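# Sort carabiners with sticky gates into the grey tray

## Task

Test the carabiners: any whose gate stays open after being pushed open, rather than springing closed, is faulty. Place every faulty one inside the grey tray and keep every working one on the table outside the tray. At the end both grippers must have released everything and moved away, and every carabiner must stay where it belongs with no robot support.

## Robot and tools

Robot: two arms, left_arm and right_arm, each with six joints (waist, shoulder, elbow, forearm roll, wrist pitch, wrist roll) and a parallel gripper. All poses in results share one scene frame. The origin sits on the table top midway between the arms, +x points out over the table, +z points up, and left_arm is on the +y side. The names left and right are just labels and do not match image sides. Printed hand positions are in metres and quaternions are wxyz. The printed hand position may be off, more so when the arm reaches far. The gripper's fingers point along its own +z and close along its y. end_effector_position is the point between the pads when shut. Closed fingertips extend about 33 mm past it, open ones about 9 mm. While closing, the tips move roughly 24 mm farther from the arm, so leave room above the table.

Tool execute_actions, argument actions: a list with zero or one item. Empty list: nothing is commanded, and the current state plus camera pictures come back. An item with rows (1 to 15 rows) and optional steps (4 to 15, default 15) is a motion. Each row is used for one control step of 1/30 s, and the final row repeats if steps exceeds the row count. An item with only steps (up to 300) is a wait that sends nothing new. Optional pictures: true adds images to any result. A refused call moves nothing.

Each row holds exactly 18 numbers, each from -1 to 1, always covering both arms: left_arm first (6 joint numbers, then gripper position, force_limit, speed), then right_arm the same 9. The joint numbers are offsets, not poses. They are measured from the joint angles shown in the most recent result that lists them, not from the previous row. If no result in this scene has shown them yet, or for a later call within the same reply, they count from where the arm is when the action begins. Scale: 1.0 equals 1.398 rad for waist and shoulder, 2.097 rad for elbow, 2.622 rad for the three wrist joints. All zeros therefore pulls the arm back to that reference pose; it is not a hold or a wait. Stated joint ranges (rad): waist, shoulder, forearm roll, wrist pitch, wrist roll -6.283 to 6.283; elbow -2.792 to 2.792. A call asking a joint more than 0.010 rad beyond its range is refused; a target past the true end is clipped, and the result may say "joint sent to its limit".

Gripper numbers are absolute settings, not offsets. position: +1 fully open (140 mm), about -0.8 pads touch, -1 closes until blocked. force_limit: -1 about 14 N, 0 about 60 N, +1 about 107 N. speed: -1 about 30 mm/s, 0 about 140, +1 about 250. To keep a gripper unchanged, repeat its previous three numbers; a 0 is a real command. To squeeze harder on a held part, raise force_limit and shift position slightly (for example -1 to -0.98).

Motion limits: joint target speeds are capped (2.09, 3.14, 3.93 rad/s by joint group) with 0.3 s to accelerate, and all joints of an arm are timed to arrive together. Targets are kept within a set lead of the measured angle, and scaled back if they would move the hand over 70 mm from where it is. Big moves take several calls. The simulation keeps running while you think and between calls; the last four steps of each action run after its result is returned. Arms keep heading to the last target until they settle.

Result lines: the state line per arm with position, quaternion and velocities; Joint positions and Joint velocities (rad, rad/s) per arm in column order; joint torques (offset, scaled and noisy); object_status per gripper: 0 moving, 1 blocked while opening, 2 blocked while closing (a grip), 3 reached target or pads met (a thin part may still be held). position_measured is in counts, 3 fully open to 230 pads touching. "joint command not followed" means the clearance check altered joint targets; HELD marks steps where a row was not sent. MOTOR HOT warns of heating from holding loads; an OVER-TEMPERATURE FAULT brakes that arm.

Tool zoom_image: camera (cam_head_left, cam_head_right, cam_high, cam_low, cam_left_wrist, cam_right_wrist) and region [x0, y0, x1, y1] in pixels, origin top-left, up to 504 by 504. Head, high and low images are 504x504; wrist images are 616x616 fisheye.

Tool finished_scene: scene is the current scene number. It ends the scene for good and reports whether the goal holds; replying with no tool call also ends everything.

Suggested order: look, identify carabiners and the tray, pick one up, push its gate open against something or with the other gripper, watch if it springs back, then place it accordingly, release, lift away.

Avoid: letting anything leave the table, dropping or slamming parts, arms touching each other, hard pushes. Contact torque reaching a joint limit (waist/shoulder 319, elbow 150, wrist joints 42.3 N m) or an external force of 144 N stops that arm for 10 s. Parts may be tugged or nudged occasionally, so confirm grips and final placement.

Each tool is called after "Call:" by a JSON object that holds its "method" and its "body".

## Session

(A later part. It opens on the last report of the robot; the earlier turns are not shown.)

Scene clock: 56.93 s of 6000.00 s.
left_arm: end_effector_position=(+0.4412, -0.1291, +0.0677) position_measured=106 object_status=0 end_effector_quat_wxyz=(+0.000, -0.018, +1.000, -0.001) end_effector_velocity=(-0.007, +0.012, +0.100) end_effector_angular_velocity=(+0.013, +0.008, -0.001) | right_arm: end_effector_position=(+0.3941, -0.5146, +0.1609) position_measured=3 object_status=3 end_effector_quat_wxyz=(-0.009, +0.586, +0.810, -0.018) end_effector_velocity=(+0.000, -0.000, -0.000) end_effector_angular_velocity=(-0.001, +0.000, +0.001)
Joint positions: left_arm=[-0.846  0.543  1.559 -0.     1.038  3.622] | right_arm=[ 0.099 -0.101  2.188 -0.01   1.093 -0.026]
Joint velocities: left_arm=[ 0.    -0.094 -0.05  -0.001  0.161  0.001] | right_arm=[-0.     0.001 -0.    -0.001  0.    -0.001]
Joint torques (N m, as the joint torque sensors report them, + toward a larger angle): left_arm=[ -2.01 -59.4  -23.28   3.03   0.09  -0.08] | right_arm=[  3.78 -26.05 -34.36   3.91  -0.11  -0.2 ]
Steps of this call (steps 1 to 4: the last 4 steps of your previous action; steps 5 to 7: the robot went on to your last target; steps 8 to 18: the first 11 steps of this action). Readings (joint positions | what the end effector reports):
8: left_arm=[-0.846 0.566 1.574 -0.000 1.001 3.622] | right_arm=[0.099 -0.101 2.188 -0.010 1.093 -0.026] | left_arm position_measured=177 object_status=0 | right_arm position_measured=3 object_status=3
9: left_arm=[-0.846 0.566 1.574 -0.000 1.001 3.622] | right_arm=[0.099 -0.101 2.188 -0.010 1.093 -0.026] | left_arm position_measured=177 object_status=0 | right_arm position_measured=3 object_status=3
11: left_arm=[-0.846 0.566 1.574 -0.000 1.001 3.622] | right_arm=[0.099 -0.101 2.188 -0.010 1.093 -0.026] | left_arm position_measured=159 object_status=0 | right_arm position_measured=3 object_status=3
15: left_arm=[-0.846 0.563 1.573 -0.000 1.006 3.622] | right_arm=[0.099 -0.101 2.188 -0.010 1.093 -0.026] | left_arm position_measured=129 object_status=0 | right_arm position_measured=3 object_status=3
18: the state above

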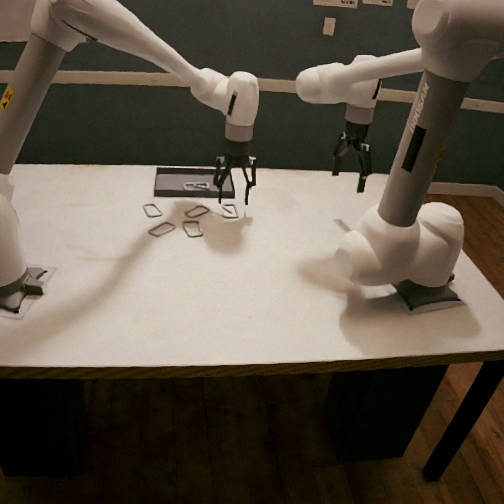

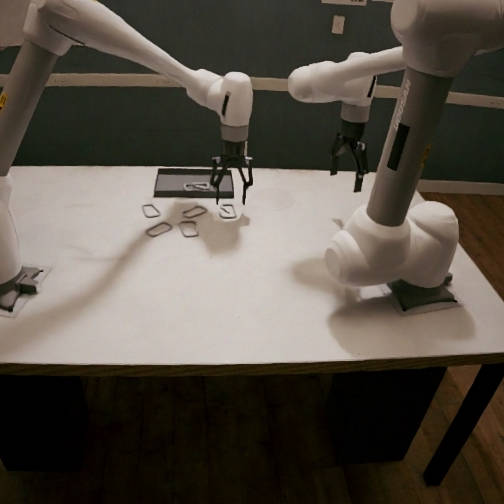

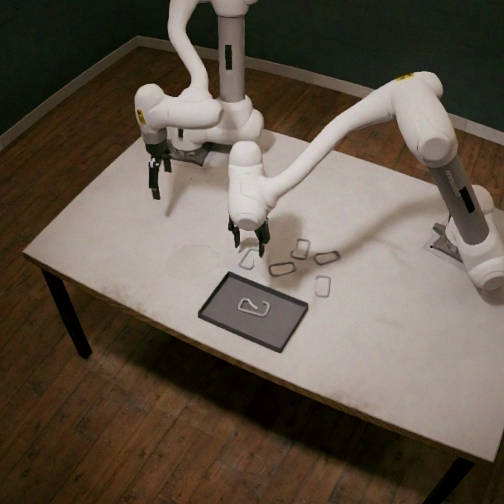

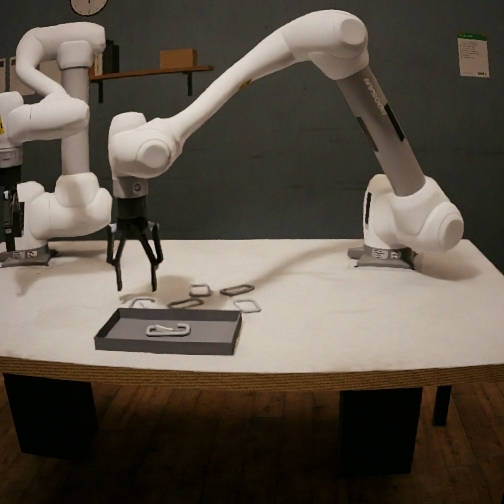

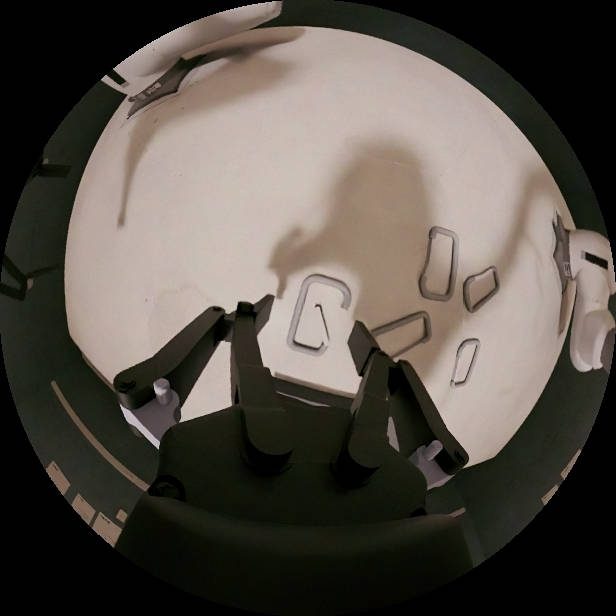

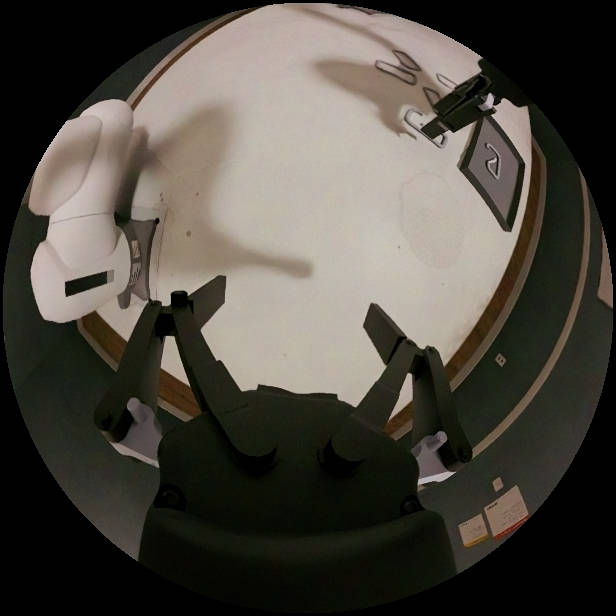

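Call:
{"method": "execute_actions", "body": {"actions": [{"rows":[[0.0236,0.0087,-0.0151,0,0.0077,0.0374,0.15,-0.3,0,0,0,0,0,0,0,1,0,0],[0.0236,0.0087,-0.0151,0,0.0077,0.0374,0.15,-0.3,0,0,0,0,0,0,0,1,0,0],[0.0236,0.0087,-0.0151,0,0.0077,0.0374,0.15,-0.3,0,0,0,0,0,0,0,1,0,0],[0.0236,0.0087,-0.0151,0,0.0077,0.0374,0.15,-0.3,0,0,0,0,0,0,0,1,0,0],[0.0236,0.0087,-0.0151,0,0.0077,0.0374,0.15,-0.3,0,0,0,0,0,0,0,1,0,0],[0.0236,0.0087,-0.0151,0,0.0077,0.0374,0.15,-0.3,0,0,0,0,0,0,0,1,0,0],[0.0236,0.0307,-0.0056,0,-0.0113,0.0374,0.15,-0.3,0,0,0,0,0,0,0,1,0,0]],"steps":15}]}}

Call:
{"method": "execute_actions", "body": {"actions": [{"steps":6}], "pictures": true}}

Call:
{"method": "zoom_image", "body": {"camera": "cam_left_wrist", "region": [220, 220, 420, 420]}}

Scene clock: 57.67 s of 6000.00 s.
left_arm: end_effector_position=(+0.4695, -0.1253, +0.0448) position_measured=110 object_status=0 end_effector_quat_wxyz=(-0.000, +0.014, +1.000, +0.001) end_effector_velocity=(+0.012, -0.009, -0.118) end_effector_angular_velocity=(-0.014, -0.008, -0.012) | right_arm: end_effector_position=(+0.3941, -0.5146, +0.1609) position_measured=3 object_status=3 end_effector_quat_wxyz=(-0.009, +0.586, +0.810, -0.018) end_effector_velocity=(-0.000, -0.000, +0.000) end_effector_angular_velocity=(+0.000, -0.001, +0.001)
Joint positions: left_arm=[-0.814  0.58   1.544 -0.     1.019  3.719] | right_arm=[ 0.099 -0.101  2.188 -0.01   1.093 -0.026]
Joint velocities: left_arm=[ 0.008  0.112  0.056 -0.    -0.184  0.02 ] | right_arm=[ 0.    -0.001  0.    -0.    -0.    -0.   ]
Joint torques (N m, as the joint torque sensors report them, + toward a larger angle): left_arm=[   1.67 -123.99  -44.53    5.92    0.58   -0.15] | right_arm=[  3.5  -27.08 -34.28   4.03   0.06  -0.22]
Steps of this call (steps 1 to 4: the last 4 steps of your previous action; steps 5 to 11: the robot went on to your last target; steps 12 to 22: the first 11 steps of this action). Readings (joint positions | what the end effector reports):
12: left_arm=[-0.846 0.538 1.556 -0.000 1.047 3.622] | right_arm=[0.099 -0.101 2.188 -0.010 1.093 -0.026] | left_arm position_measured=84 object_status=0 | right_arm position_measured=3 object_status=3
13: left_arm=[-0.844 0.539 1.554 -0.000 1.048 3.628] | right_arm=[0.099 -0.101 2.188 -0.010 1.093 -0.026] | left_arm position_measured=87 object_status=0 | right_arm position_measured=3 object_status=3
15: left_arm=[-0.829 0.547 1.541 -0.000 1.053 3.674] | right_arm=[0.099 -0.101 2.188 -0.010 1.093 -0.026] | left_arm position_measured=102 object_status=0 | right_arm position_measured=3 object_status=3
19: left_arm=[-0.814 0.557 1.530 -0.000 1.054 3.715] | right_arm=[0.099 -0.101 2.188 -0.010 1.093 -0.026] | left_arm position_measured=110 object_status=0 | right_arm position_measured=3 object_status=3
22: the state above

Scene clock: 57.87 s of 6000.00 s.
left_arm: end_effector_position=(+0.4702, -0.1257, +0.0389) position_measured=110 object_status=3 end_effector_quat_wxyz=(-0.000, +0.014, +1.000, +0.000) end_effector_velocity=(+0.001, +0.001, -0.006) end_effector_angular_velocity=(+0.000, +0.001, +0.003) | right_arm: end_effector_position=(+0.3941, -0.5146, +0.1609) position_measured=3 object_status=3 end_effector_quat_wxyz=(-0.009, +0.586, +0.810, -0.018) end_effector_velocity=(+0.000, +0.000, -0.001) end_effector_angular_velocity=(-0.001, +0.001, +0.001)
Joint positions: left_arm=[-0.813  0.585  1.547 -0.     1.009  3.72 ] | right_arm=[ 0.099 -0.101  2.188 -0.01   1.093 -0.026]
Joint velocities: left_arm=[ 0.002  0.005  0.003 -0.001 -0.008 -0.001] | right_arm=[ 0.     0.002 -0.    -0.     0.    -0.   ]
Joint torques (N m, as the joint torque sensors report them, + toward a larger angle): left_arm=[ -0.23 -93.98 -34.7    4.63  -0.11   0.02] | right_arm=[  2.92 -25.9  -35.3    3.63   0.22  -0.11]
Kept back: nothing.
Steps of this call (steps 1 to 4: the last 4 steps of your previous action; steps 5 to 6: the robot went on to your last target). Readings (joint positions | what the end effector reports):
1: left_arm=[-0.813 0.583 1.545 -0.000 1.015 3.719] | right_arm=[0.099 -0.101 2.188 -0.010 1.093 -0.026] | left_arm position_measured=110 object_status=0 | right_arm position_measured=3 object_status=3
2: left_arm=[-0.813 0.584 1.546 -0.000 1.012 3.719] | right_arm=[0.099 -0.101 2.188 -0.010 1.093 -0.026] | left_arm position_measured=110 object_status=0 | right_arm position_measured=3 object_status=3
4: left_arm=[-0.813 0.585 1.547 -0.000 1.010 3.720] | right_arm=[0.099 -0.101 2.188 -0.010 1.093 -0.026] | left_arm position_measured=110 object_status=3 | right_arm position_measured=3 object_status=3
6: the state above

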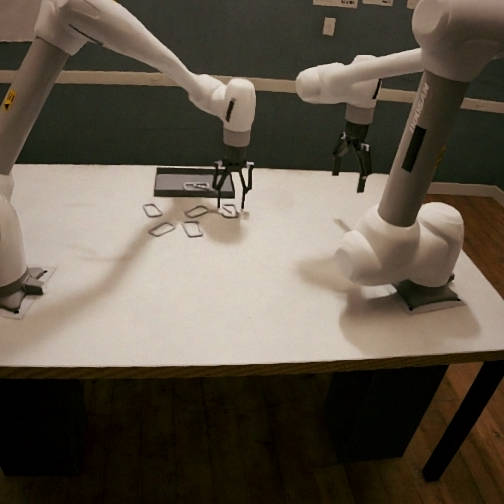

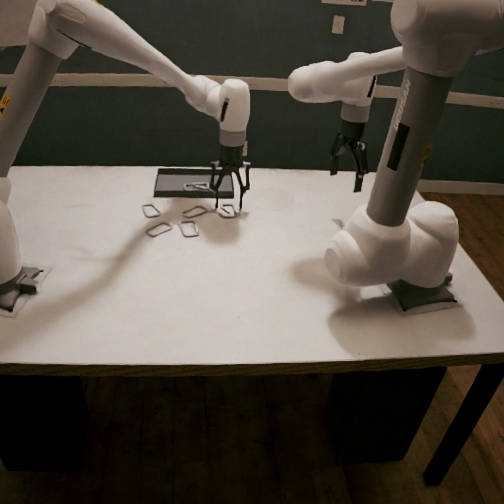

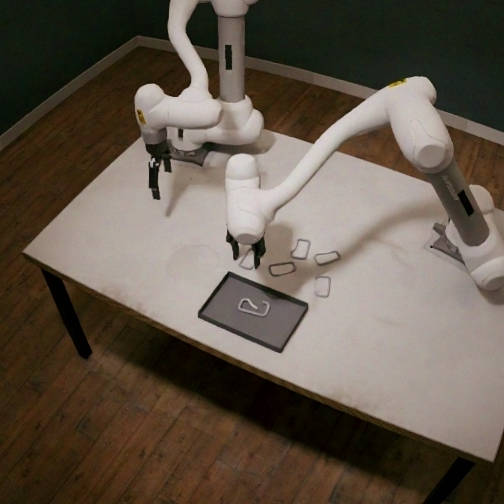

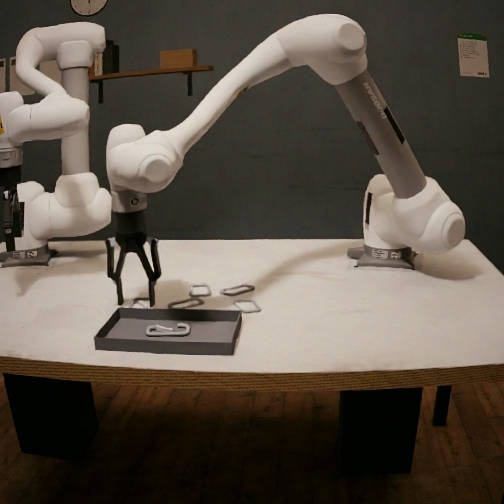

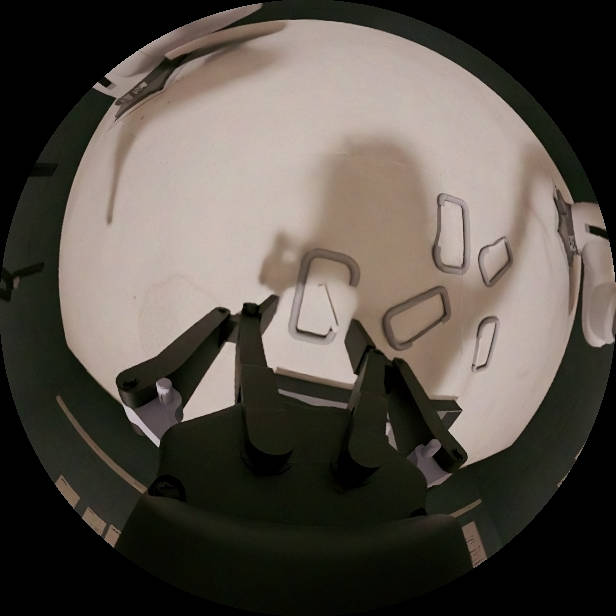

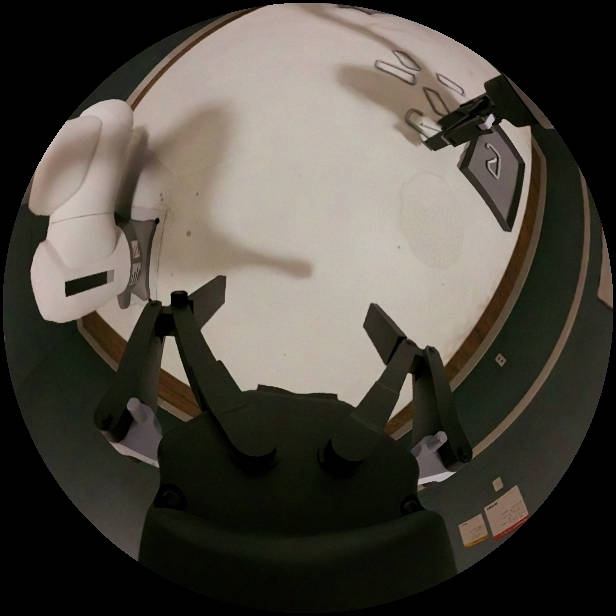

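Region (220, 220, 420, 420) of cam_left_wrist's 616x616 image, scaled by 2.520, with more detail than that image has.

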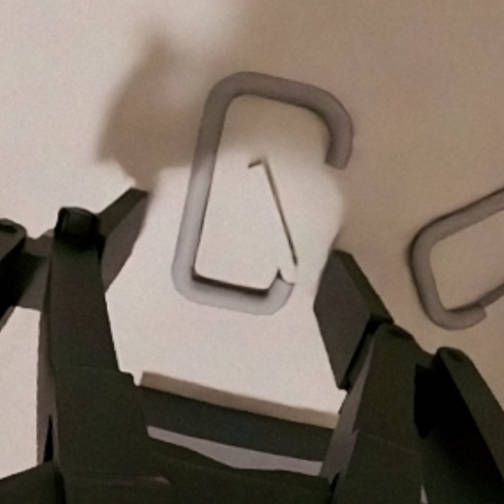

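Call:
{"method": "execute_actions", "body": {"actions": [{"rows":[[0,0,0,0,0,0,-0.2,-0.3,0,0,0,0,0,0,0,1,0,0]],"steps":10}]}}

Call:
{"method": "execute_actions", "body": {"actions": [{"rows":[[0,-0.002,-0.001,0,0.0017,0,-0.2,-0.3,0,0,0,0,0,0,0,1,0,0],[0,-0.002,-0.001,0,0.0017,0,-0.2,-0.3,0,0,0,0,0,0,0,1,0,0],[0,-0.002,-0.001,0,0.0017,0,-0.2,-0.3,0,0,0,0,0,0,0,1,0,0],[0,-0.002,-0.001,0,0.0017,0,-0.2,-0.3,0,0,0,0,0,0,0,1,0,0],[0,-0.002,-0.001,0,0.0017,0,-1,0,-0.5,0,0,0,0,0,0,1,0,0]],"steps":15}]}}

Call:
{"method": "execute_actions", "body": {"actions": [{"steps":8}], "pictures": true}}

Call:
{"method": "zoom_image", "body": {"camera": "cam_left_wrist", "region": [220, 220, 420, 420]}}

Scene clock: 58.53 s of 6000.00 s.
left_arm: end_effector_position=(+0.4702, -0.1257, +0.0386) position_measured=143 object_status=0 end_effector_quat_wxyz=(-0.000, +0.014, +1.000, +0.000) end_effector_velocity=(+0.001, -0.001, +0.001) end_effector_angular_velocity=(-0.002, -0.001, +0.002) | right_arm: end_effector_position=(+0.3941, -0.5146, +0.1609) position_measured=3 object_status=3 end_effector_quat_wxyz=(-0.009, +0.586, +0.810, -0.018) end_effector_velocity=(+0.000, +0.000, -0.001) end_effector_angular_velocity=(-0.000, +0.001, +0.000)
Joint positions: left_arm=[-0.813  0.586  1.547 -0.     1.009  3.72 ] | right_arm=[ 0.099 -0.101  2.188 -0.01   1.093 -0.026]
Joint velocities: left_arm=[ 0.001 -0.001 -0.002 -0.001 -0.    -0.001] | right_arm=[ 0.     0.002 -0.     0.    -0.     0.   ]
Joint torques (N m, as the joint torque sensors report them, + toward a larger angle): left_arm=[ -0.03 -90.22 -33.12   4.66  -0.18   0.1 ] | right_arm=[  5.12 -24.79 -33.95   3.86  -0.07   0.09]
Steps of this call (steps 1 to 14: the robot went on to your last target; steps 15 to 20: the first 6 steps of this action). Readings (joint positions | what the end effector reports):
15: left_arm=[-0.813 0.586 1.547 -0.000 1.009 3.720] | right_arm=[0.099 -0.101 2.188 -0.010 1.093 -0.026] | left_arm position_measured=110 object_status=0 | right_arm position_measured=3 object_status=3
16: left_arm=[-0.813 0.586 1.547 -0.000 1.009 3.720] | right_arm=[0.099 -0.101 2.188 -0.010 1.093 -0.026] | left_arm position_measured=112 object_status=0 | right_arm position_measured=3 object_status=3
18: left_arm=[-0.813 0.586 1.547 -0.000 1.009 3.720] | right_arm=[0.099 -0.101 2.188 -0.010 1.093 -0.026] | left_arm position_measured=128 object_status=0 | right_arm position_measured=3 object_status=3
20: the state above

Scene clock: 59.03 s of 6000.00 s.
left_arm: end_effector_position=(+0.4703, -0.1259, +0.0421) position_measured=157 object_status=0 end_effector_quat_wxyz=(+0.000, +0.014, +1.000, -0.000) end_effector_velocity=(+0.000, +0.000, +0.001) end_effector_angular_velocity=(-0.000, +0.000, -0.001) | right_arm: end_effector_position=(+0.3941, -0.5146, +0.1609) position_measured=3 object_status=3 end_effector_quat_wxyz=(-0.009, +0.586, +0.810, -0.018) end_effector_velocity=(+0.000, +0.000, -0.001) end_effector_angular_velocity=(-0.001, +0.002, +0.000)
Joint positions: left_arm=[-0.813  0.583  1.545 -0.     1.013  3.72 ] | right_arm=[ 0.099 -0.101  2.188 -0.01   1.093 -0.026]
Joint velocities: left_arm=[ 0.    -0.    -0.    -0.     0.001  0.001] | right_arm=[ 0.     0.002 -0.    -0.     0.     0.   ]
Joint torques (N m, as the joint torque sensors report them, + toward a larger angle): left_arm=[  0.01 -92.19 -33.77   4.6    0.08   0.03] | right_arm=[  3.   -25.49 -34.25   3.71   0.01  -0.39]
Steps of this call (steps 1 to 4: the last 4 steps of your previous action; steps 5 to 15: the first 11 steps of this action, its rows measured from where the robot was after step 4). Readings (joint positions | what the end effector reports):
4: left_arm=[-0.813 0.586 1.547 -0.000 1.009 3.720] | right_arm=[0.099 -0.101 2.188 -0.010 1.093 -0.026] | left_arm position_measured=154 object_status=0 | right_arm position_measured=3 object_status=3
5: left_arm=[-0.813 0.586 1.547 -0.000 1.009 3.720] | right_arm=[0.099 -0.101 2.188 -0.010 1.093 -0.026] | left_arm position_measured=154 object_status=0 | right_arm position_measured=3 object_status=3
6: left_arm=[-0.813 0.585 1.547 -0.000 1.010 3.720] | right_arm=[0.099 -0.101 2.188 -0.010 1.093 -0.026] | left_arm position_measured=154 object_status=0 | right_arm position_measured=3 object_status=3
8: left_arm=[-0.813 0.583 1.546 -0.000 1.012 3.720] | right_arm=[0.099 -0.101 2.188 -0.010 1.093 -0.026] | left_arm position_measured=154 object_status=3 | right_arm position_measured=3 object_status=3
12: left_arm=[-0.813 0.583 1.545 -0.000 1.013 3.720] | right_arm=[0.099 -0.101 2.188 -0.010 1.093 -0.026] | left_arm position_measured=157 object_status=0 | right_arm position_measured=3 object_status=3
15: the state above

Scene clock: 59.30 s of 6000.00 s.
left_arm: end_effector_position=(+0.4703, -0.1259, +0.0421) position_measured=157 object_status=2 end_effector_quat_wxyz=(+0.000, +0.014, +1.000, -0.000) end_effector_velocity=(+0.000, +0.000, -0.000) end_effector_angular_velocity=(-0.000, +0.001, +0.004) | right_arm: end_effector_position=(+0.3941, -0.5146, +0.1609) position_measured=3 object_status=3 end_effector_quat_wxyz=(-0.009, +0.586, +0.810, -0.018) end_effector_velocity=(-0.000, +0.000, -0.002) end_effector_angular_velocity=(-0.001, +0.004, +0.000)
Joint positions: left_arm=[-0.813  0.583  1.545 -0.     1.013  3.72 ] | right_arm=[ 0.099 -0.101  2.188 -0.01   1.093 -0.026]
Joint velocities: left_arm=[ 0.001  0.     0.    -0.001 -0.    -0.002] | right_arm=[ 0.     0.003  0.001  0.001  0.    -0.   ]
Joint torques (N m, as the joint torque sensors report them, + toward a larger angle): left_arm=[ -0.49 -92.81 -33.87   4.56   0.12  -0.03] | right_arm=[  2.48 -25.   -33.9    3.98   0.2   -0.35]
Kept back: nothing.
Steps of this call (steps 1 to 4: the last 4 steps of your previous action; steps 5 to 8: the robot went on to your last target). Readings (joint positions | what the end effector reports):
1: left_arm=[-0.813 0.583 1.545 -0.000 1.013 3.720] | right_arm=[0.099 -0.101 2.188 -0.010 1.093 -0.026] | left_arm position_measured=157 object_status=2 | right_arm position_measured=3 object_status=3
2: left_arm=[-0.813 0.583 1.545 -0.000 1.013 3.720] | right_arm=[0.099 -0.101 2.188 -0.010 1.093 -0.026] | left_arm position_measured=157 object_status=2 | right_arm position_measured=3 object_status=3
4: left_arm=[-0.813 0.583 1.545 -0.000 1.013 3.720] | right_arm=[0.099 -0.101 2.188 -0.010 1.093 -0.026] | left_arm position_measured=157 object_status=2 | right_arm position_measured=3 object_status=3
8: the state above

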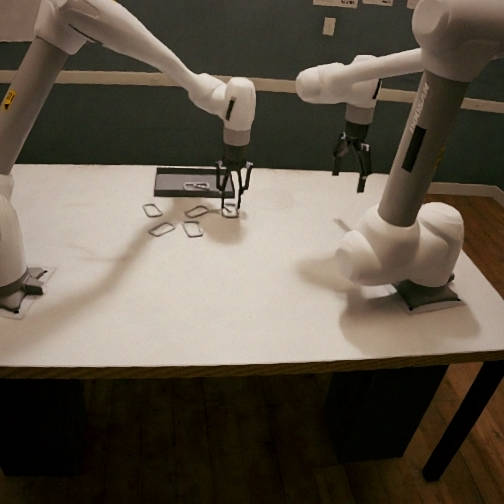

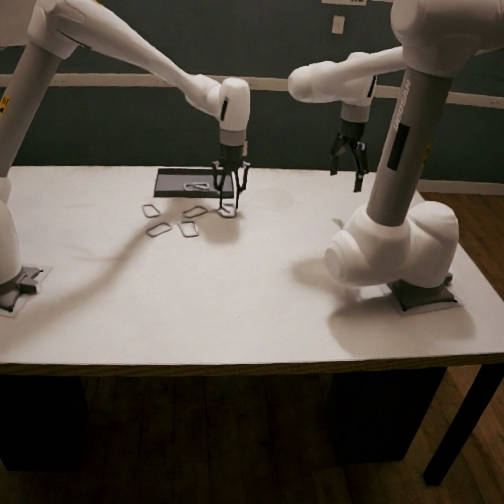

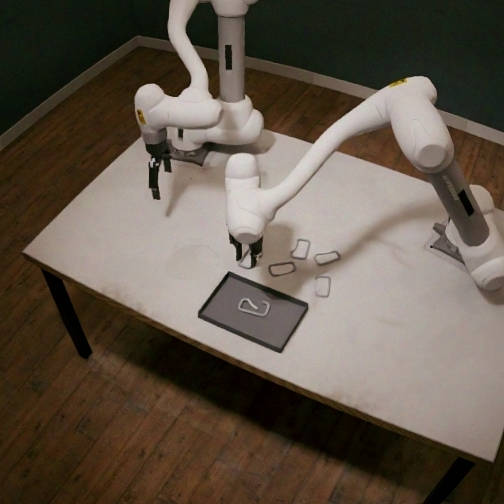

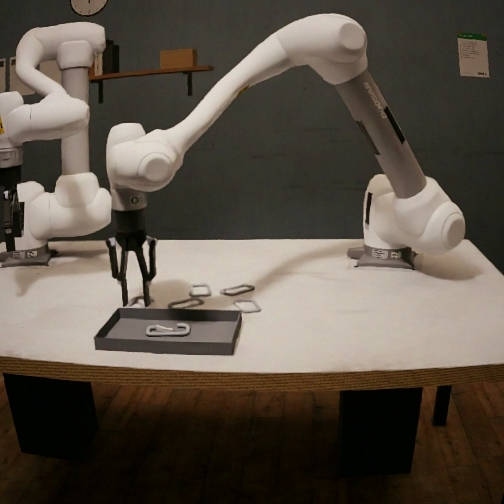

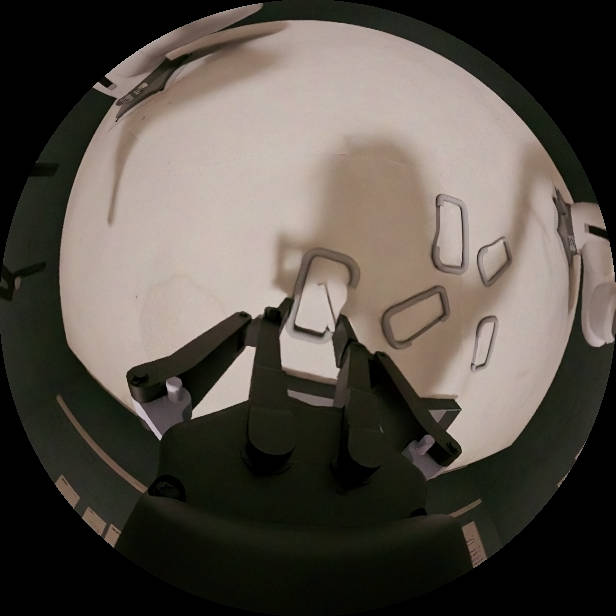

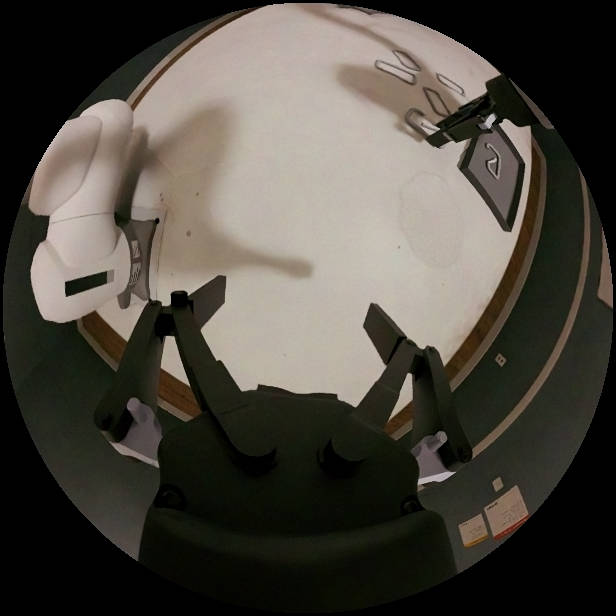

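Region (220, 220, 420, 420) of cam_left_wrist's 616x616 image, scaled by 2.520, with more detail than that image has.

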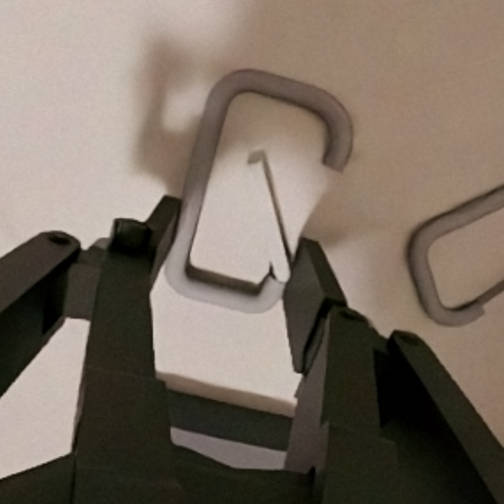

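Call:
{"method": "execute_actions", "body": {"actions": [{"rows":[[0,-0.05,-0.021,0,0.0436,0,-1,0,-0.5,0,0,0,0,0,0,1,0,0]],"steps":14}]}}

Scene clock: 59.97 s of 6000.00 s.
left_arm: end_effector_position=(+0.4669, -0.1204, +0.1188) position_measured=157 object_status=2 end_effector_quat_wxyz=(-0.000, +0.014, +1.000, -0.000) end_effector_velocity=(-0.002, +0.002, +0.019) end_effector_angular_velocity=(+0.003, +0.003, -0.000) | right_arm: end_effector_position=(+0.3941, -0.5146, +0.1609) position_measured=3 object_status=3 end_effector_quat_wxyz=(-0.009, +0.586, +0.810, -0.018) end_effector_velocity=(+0.000, +0.000, -0.001) end_effector_angular_velocity=(-0.000, +0.002, -0.000)
Joint positions: left_arm=[-0.813  0.514  1.502 -0.     1.125  3.72 ] | right_arm=[ 0.099 -0.101  2.188 -0.01   1.093 -0.026]
Joint velocities: left_arm=[-0.    -0.014 -0.014 -0.     0.033  0.   ] | right_arm=[ 0.     0.002 -0.     0.    -0.     0.   ]
Joint torques (N m, as the joint torque sensors report them, + toward a larger angle): left_arm=[ -0.58 -83.92 -34.82   4.72   0.52   0.05] | right_arm=[  3.07 -25.15 -34.35   3.98   0.2   -0.09]
Steps of this call (steps 1 to 10: the robot went on to your last target; steps 11 to 20: the first 10 steps of this action). Readings (joint positions | what the end effector reports):
11: left_arm=[-0.813 0.583 1.545 -0.000 1.013 3.720] | right_arm=[0.099 -0.101 2.188 -0.010 1.093 -0.026] | left_arm position_measured=157 object_status=2 | right_arm position_measured=3 object_status=3
12: left_arm=[-0.813 0.579 1.543 -0.000 1.019 3.720] | right_arm=[0.099 -0.101 2.188 -0.010 1.093 -0.026] | left_arm position_measured=157 object_status=2 | right_arm position_measured=3 object_status=3
14: left_arm=[-0.813 0.553 1.526 -0.000 1.063 3.720] | right_arm=[0.099 -0.101 2.188 -0.010 1.093 -0.026] | left_arm position_measured=157 object_status=2 | right_arm position_measured=3 object_status=3
18: left_arm=[-0.813 0.516 1.503 -0.000 1.121 3.720] | right_arm=[0.099 -0.101 2.188 -0.010 1.093 -0.026] | left_arm position_measured=157 object_status=2 | right_arm position_measured=3 object_status=3
20: the state above

Call:
{"method": "execute_actions", "body": {"actions": [{"rows":[[0.1976,0.1007,-0.0946,0,0.0222,0.693,-1,0,-0.5,0,0,0,0,0,0,1,0,0]],"steps":15}]}}

Call:
{"method": "execute_actions", "body": {"actions": [{"steps":18}], "pictures": true}}

Scene clock: 60.50 s of 6000.00 s.
left_arm: end_effector_position=(+0.5690, -0.0909, +0.1127) position_measured=157 object_status=2 end_effector_quat_wxyz=(-0.000, +0.170, +0.985, +0.000) end_effector_velocity=(+0.320, +0.119, -0.030) end_effector_angular_velocity=(+0.003, +0.003, -1.382) | right_arm: end_effector_position=(+0.3941, -0.5146, +0.1609) position_measured=3 object_status=3 end_effector_quat_wxyz=(-0.009, +0.586, +0.810, -0.018) end_effector_velocity=(-0.000, +0.000, +0.000) end_effector_angular_velocity=(+0.001, -0.001, +0.001)
Joint positions: left_arm=[-0.692  0.576  1.414 -0.     1.152  4.155] | right_arm=[ 0.099 -0.101  2.188 -0.01   1.093 -0.026]
Joint velocities: left_arm=[ 0.383  0.199 -0.271  0.001  0.077  1.765] | right_arm=[ 0.    -0.001 -0.     0.     0.    -0.001]
Joint torques (N m, as the joint torque sensors report them, + toward a larger angle): left_arm=[ -2.16 -94.15 -37.87   4.82   0.22  -0.12] | right_arm=[  2.62 -25.98 -34.63   4.    -0.14  -0.36]
Steps of this call (steps 1 to 4: the last 4 steps of your previous action; step 5: the robot went on to your last target; steps 6 to 16: the first 11 steps of this action). Readings (joint positions | what the end effector reports):
6: left_arm=[-0.813 0.513 1.501 -0.000 1.127 3.720] | right_arm=[0.099 -0.101 2.188 -0.010 1.093 -0.026] | left_arm position_measured=157 object_status=2 | right_arm position_measured=3 object_status=3
7: left_arm=[-0.811 0.514 1.499 -0.000 1.128 3.727] | right_arm=[0.099 -0.101 2.188 -0.010 1.093 -0.026] | left_arm position_measured=157 object_status=2 | right_arm position_measured=3 object_status=3
9: left_arm=[-0.793 0.524 1.486 -0.000 1.132 3.783] | right_arm=[0.099 -0.101 2.188 -0.010 1.093 -0.026] | left_arm position_measured=157 object_status=2 | right_arm position_measured=3 object_status=3
13: left_arm=[-0.731 0.555 1.443 -0.000 1.144 3.987] | right_arm=[0.099 -0.101 2.188 -0.010 1.093 -0.026] | left_arm position_measured=157 object_status=2 | right_arm position_measured=3 object_status=3
16: the state above

Scene clock: 61.10 s of 6000.00 s.
left_arm: end_effector_position=(+0.6951, -0.0302, +0.1002) position_measured=157 object_status=2 end_effector_quat_wxyz=(-0.000, +0.700, +0.714, -0.000) end_effector_velocity=(+0.034, +0.020, -0.006) end_effector_angular_velocity=(+0.001, +0.001, -0.540) | right_arm: end_effector_position=(+0.3941, -0.5146, +0.1609) position_measured=3 object_status=3 end_effector_quat_wxyz=(-0.009, +0.586, +0.810, -0.018) end_effector_velocity=(+0.000, +0.000, +0.000) end_effector_angular_velocity=(+0.001, -0.001, -0.000)
Joint positions: left_arm=[-0.538  0.654  1.305 -0.     1.183  5.518] | right_arm=[ 0.099 -0.101  2.188 -0.01   1.093 -0.026]
Joint velocities: left_arm=[ 0.042  0.023 -0.03   0.     0.008  0.581] | right_arm=[-0.    -0.001 -0.     0.001 -0.    -0.   ]
Joint torques (N m, as the joint torque sensors report them, + toward a larger angle): left_arm=[  -7.99 -103.35  -36.13    4.62    0.04   -0.16] | right_arm=[  4.09 -27.44 -34.01   3.93   0.12  -0.19]
Kept back: nothing.
Steps of this call (steps 1 to 4: the last 4 steps of your previous action; steps 5 to 18: the robot went on to your last target). Readings (joint positions | what the end effector reports):
1: left_arm=[-0.679 0.582 1.405 -0.000 1.155 4.216] | right_arm=[0.099 -0.101 2.188 -0.010 1.093 -0.026] | left_arm position_measured=157 object_status=2 | right_arm position_measured=3 object_status=3
2: left_arm=[-0.666 0.588 1.396 -0.000 1.157 4.281] | right_arm=[0.099 -0.101 2.188 -0.010 1.093 -0.026] | left_arm position_measured=157 object_status=2 | right_arm position_measured=3 object_status=3
4: left_arm=[-0.643 0.601 1.379 -0.000 1.162 4.422] | right_arm=[0.099 -0.101 2.188 -0.010 1.093 -0.026] | left_arm position_measured=157 object_status=2 | right_arm position_measured=3 object_status=3
8: left_arm=[-0.599 0.623 1.348 -0.000 1.171 4.763] | right_arm=[0.099 -0.101 2.188 -0.010 1.093 -0.026] | left_arm position_measured=157 object_status=2 | right_arm position_measured=3 object_status=3
18: the state above

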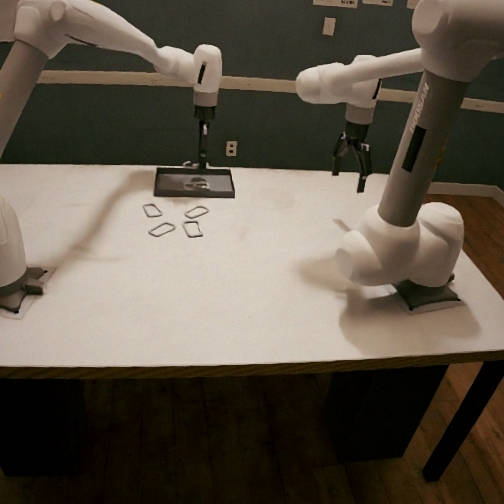

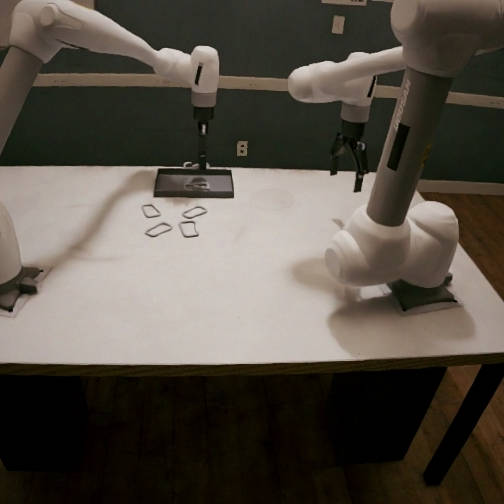

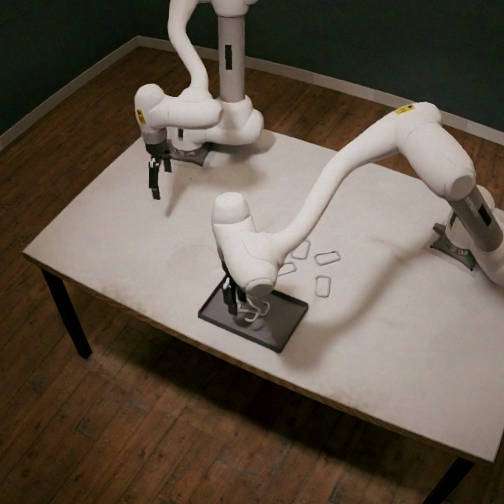

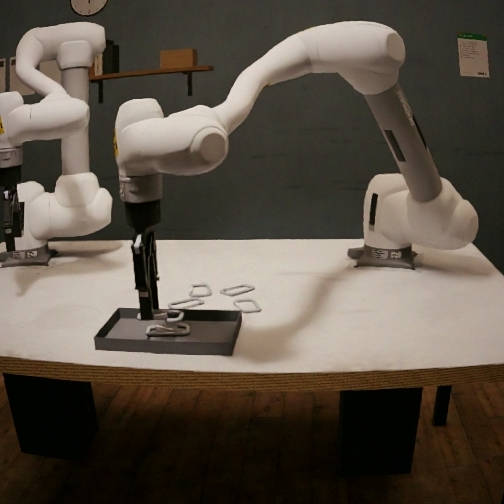

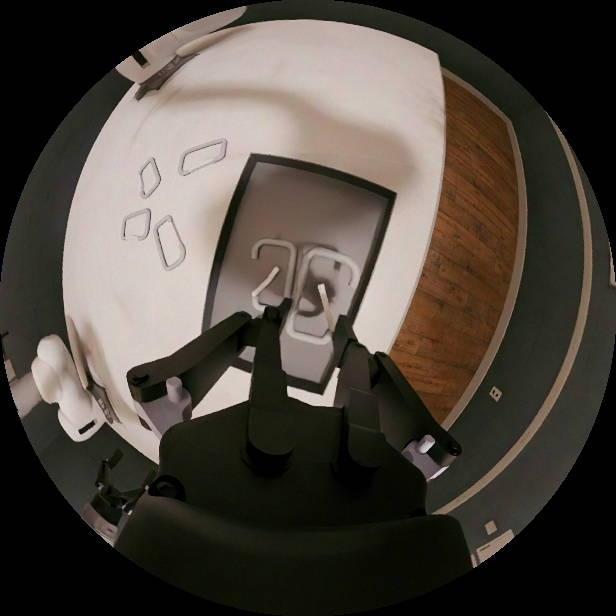

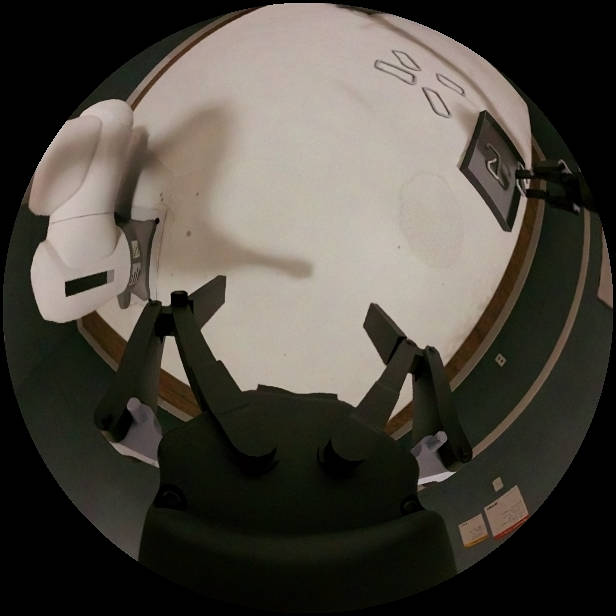

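Call:
{"method": "execute_actions", "body": {"actions": [{"rows":[[-0.0048,0.0152,0.0251,0,-0.0284,0.005,-1,0,-0.5,0,0,0,0,0,0,1,0,0],[-0.0048,0.0152,0.0251,0,-0.0284,0.005,-1,0,-0.5,0,0,0,0,0,0,1,0,0],[-0.0048,0.0152,0.0251,0,-0.0284,0.005,-1,0,-0.5,0,0,0,0,0,0,1,0,0],[-0.0048,0.0152,0.0251,0,-0.0284,0.005,-1,0,-0.5,0,0,0,0,0,0,1,0,0],[-0.0048,0.0152,0.0251,0,-0.0284,0.005,-1,0,-0.5,0,0,0,0,0,0,1,0,0],[-0.0048,0.0152,0.0251,0,-0.0284,0.005,-1,0,-0.5,0,0,0,0,0,0,1,0,0],[-0.0048,0.0152,0.0251,0,-0.0284,0.005,-1,0,-0.5,0,0,0,0,0,0,1,0,0],[-0.0048,0.0152,0.0251,0,-0.0284,0.005,-1,0,-0.5,0,0,0,0,0,0,1,0,0],[-0.0048,0.0152,0.0251,0,-0.0284,0.005,-1,0,-0.5,0,0,0,0,0,0,1,0,0],[-0.0048,0.0152,0.0251,0,-0.0284,0.005,-1,0,-0.5,0,0,0,0,0,0,1,0,0],[-0.0048,0.0152,0.0251,0,-0.0284,0.005,-0.1,0,0,0,0,0,0,0,0,1,0,0]],"steps":15}]}}

Call:
{"method": "execute_actions", "body": {"actions": [{"rows":[[0,0,0,0,0,0,-0.1,0,0,0,0,0,0,0,0,1,0,0],[0,0,0,0,0,0,-0.1,0,0,0,0,0,0,0,0,1,0,0],[0,-0.045,-0.02,0,0.041,0,-0.1,0,0,0,0,0,0,0,0,1,0,0]],"steps":15}], "pictures": true}}

Scene clock: 61.83 s of 6000.00 s.
left_arm: end_effector_position=(+0.6866, -0.0303, +0.0550) position_measured=157 object_status=0 end_effector_quat_wxyz=(+0.000, +0.707, +0.707, -0.000) end_effector_velocity=(-0.002, +0.000, -0.007) end_effector_angular_velocity=(-0.001, +0.002, +0.001) | right_arm: end_effector_position=(+0.3941, -0.5146, +0.1609) position_measured=3 object_status=3 end_effector_quat_wxyz=(-0.009, +0.586, +0.810, -0.018) end_effector_velocity=(-0.000, +0.000, -0.000) end_effector_angular_velocity=(+0.000, +0.000, +0.001)
Joint positions: left_arm=[-0.545  0.675  1.357 -0.     1.109  5.531] | right_arm=[ 0.099 -0.101  2.188 -0.01   1.093 -0.026]
Joint velocities: left_arm=[-0.001  0.004  0.008 -0.002 -0.011 -0.001] | right_arm=[ 0.    -0.     0.     0.     0.    -0.001]
Joint torques (N m, as the joint torque sensors report them, + toward a larger angle): left_arm=[   0.38 -105.11  -37.02    4.78    0.24    0.06] | right_arm=[  3.85 -26.16 -34.36   4.03   0.06  -0.5 ]
Steps of this call (steps 1 to 11: the robot went on to your last target; steps 12 to 22: the first 11 steps of this action). Readings (joint positions | what the end effector reports):
12: left_arm=[-0.537 0.655 1.304 -0.000 1.183 5.537] | right_arm=[0.099 -0.101 2.188 -0.010 1.093 -0.026] | left_arm position_measured=157 object_status=2 | right_arm position_measured=3 object_status=3
13: left_arm=[-0.537 0.657 1.307 -0.000 1.179 5.537] | right_arm=[0.099 -0.101 2.188 -0.010 1.093 -0.026] | left_arm position_measured=157 object_status=2 | right_arm position_measured=3 object_status=3
15: left_arm=[-0.541 0.667 1.335 -0.000 1.141 5.534] | right_arm=[0.099 -0.101 2.188 -0.010 1.093 -0.026] | left_arm position_measured=157 object_status=2 | right_arm position_measured=3 object_status=3
19: left_arm=[-0.544 0.675 1.355 -0.000 1.112 5.531] | right_arm=[0.099 -0.101 2.188 -0.010 1.093 -0.026] | left_arm position_measured=157 object_status=2 | right_arm position_measured=3 object_status=3
22: the state above

Scene clock: 62.33 s of 6000.00 s.
left_arm: end_effector_position=(+0.6803, -0.0246, +0.1292) position_measured=141 object_status=3 end_effector_quat_wxyz=(-0.001, +0.708, +0.707, -0.000) end_effector_velocity=(-0.006, +0.006, +0.025) end_effector_angular_velocity=(+0.012, +0.012, +0.001) | right_arm: end_effector_position=(+0.3941, -0.5146, +0.1609) position_measured=3 object_status=3 end_effector_quat_wxyz=(-0.009, +0.586, +0.810, -0.018) end_effector_velocity=(+0.000, +0.000, +0.001) end_effector_angular_velocity=(+0.001, -0.001, -0.001)
Joint positions: left_arm=[-0.545  0.615  1.317 -0.     1.213  5.531] | right_arm=[ 0.099 -0.101  2.188 -0.01   1.093 -0.026]
Joint velocities: left_arm=[ 0.001 -0.019 -0.016  0.     0.053 -0.001] | right_arm=[-0.    -0.001 -0.     0.001 -0.     0.001]
Joint torques (N m, as the joint torque sensors report them, + toward a larger angle): left_arm=[ -0.14 -93.78 -35.24   4.8    0.34   0.1 ] | right_arm=[  2.51 -26.25 -34.65   3.76   0.05  -0.33]
Steps of this call (steps 1 to 4: the last 4 steps of your previous action; steps 5 to 15: the first 11 steps of this action, its rows measured from where the robot was after step 4). Readings (joint positions | what the end effector reports):
4: left_arm=[-0.545 0.676 1.357 -0.000 1.109 5.531] | right_arm=[0.099 -0.101 2.188 -0.010 1.093 -0.026] | left_arm position_measured=141 object_status=0 | right_arm position_measured=3 object_status=3
5: left_arm=[-0.545 0.676 1.357 -0.000 1.109 5.531] | right_arm=[0.099 -0.101 2.188 -0.010 1.093 -0.026] | left_arm position_measured=141 object_status=0 | right_arm position_measured=3 object_status=3
6: left_arm=[-0.545 0.676 1.357 -0.000 1.109 5.531] | right_arm=[0.099 -0.101 2.188 -0.010 1.093 -0.026] | left_arm position_measured=141 object_status=0 | right_arm position_measured=3 object_status=3
8: left_arm=[-0.545 0.673 1.355 -0.000 1.114 5.531] | right_arm=[0.099 -0.101 2.188 -0.010 1.093 -0.026] | left_arm position_measured=141 object_status=0 | right_arm position_measured=3 object_status=3
12: left_arm=[-0.545 0.624 1.323 -0.000 1.196 5.531] | right_arm=[0.099 -0.101 2.188 -0.010 1.093 -0.026] | left_arm position_measured=141 object_status=0 | right_arm position_measured=3 object_status=3
15: the state above

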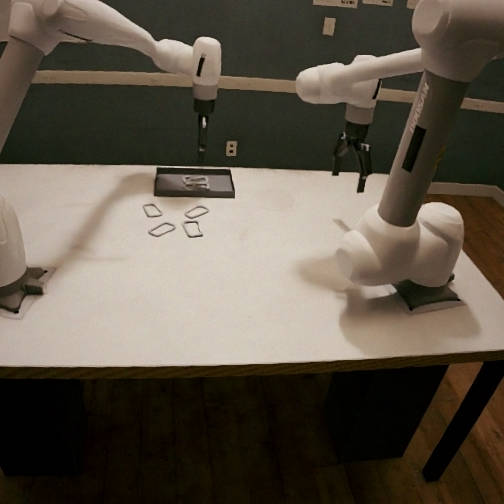

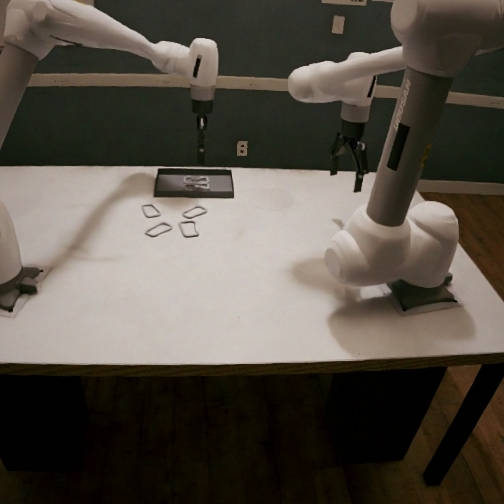

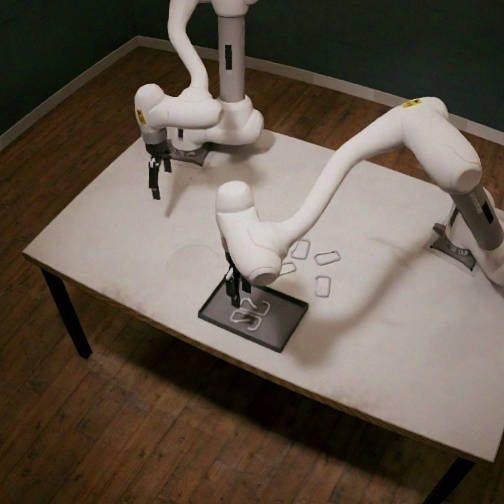

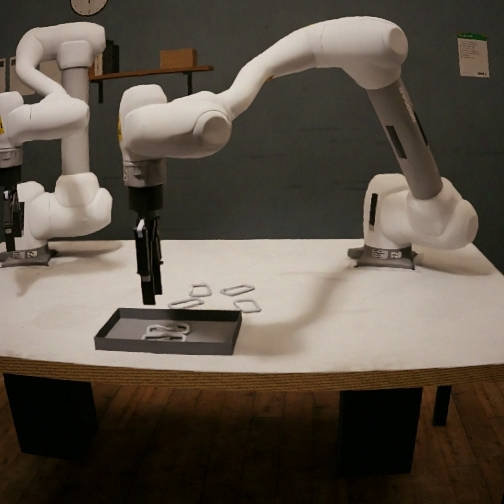

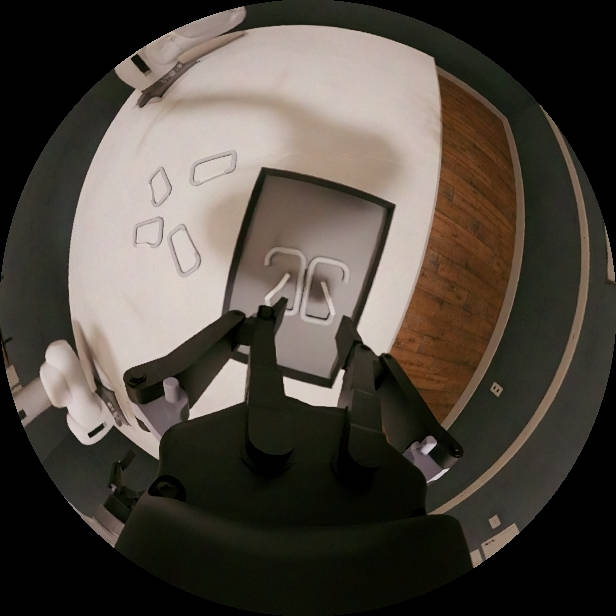

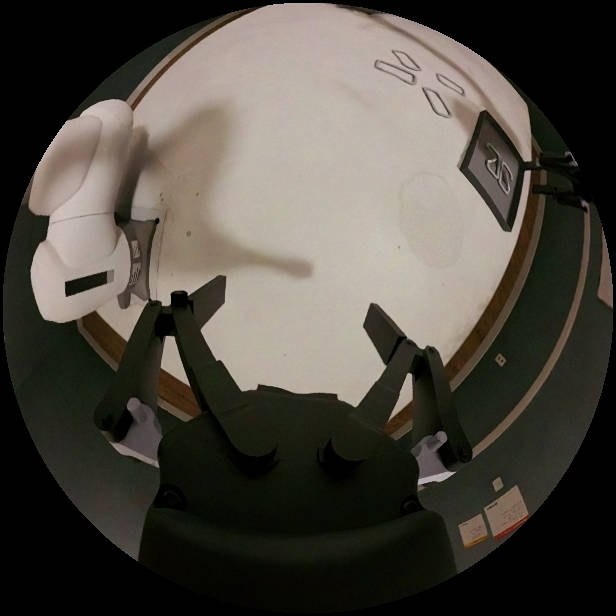

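Call:
{"method": "finished_scene", "body": {"scene": 1}}

The scene is finished: the task was done.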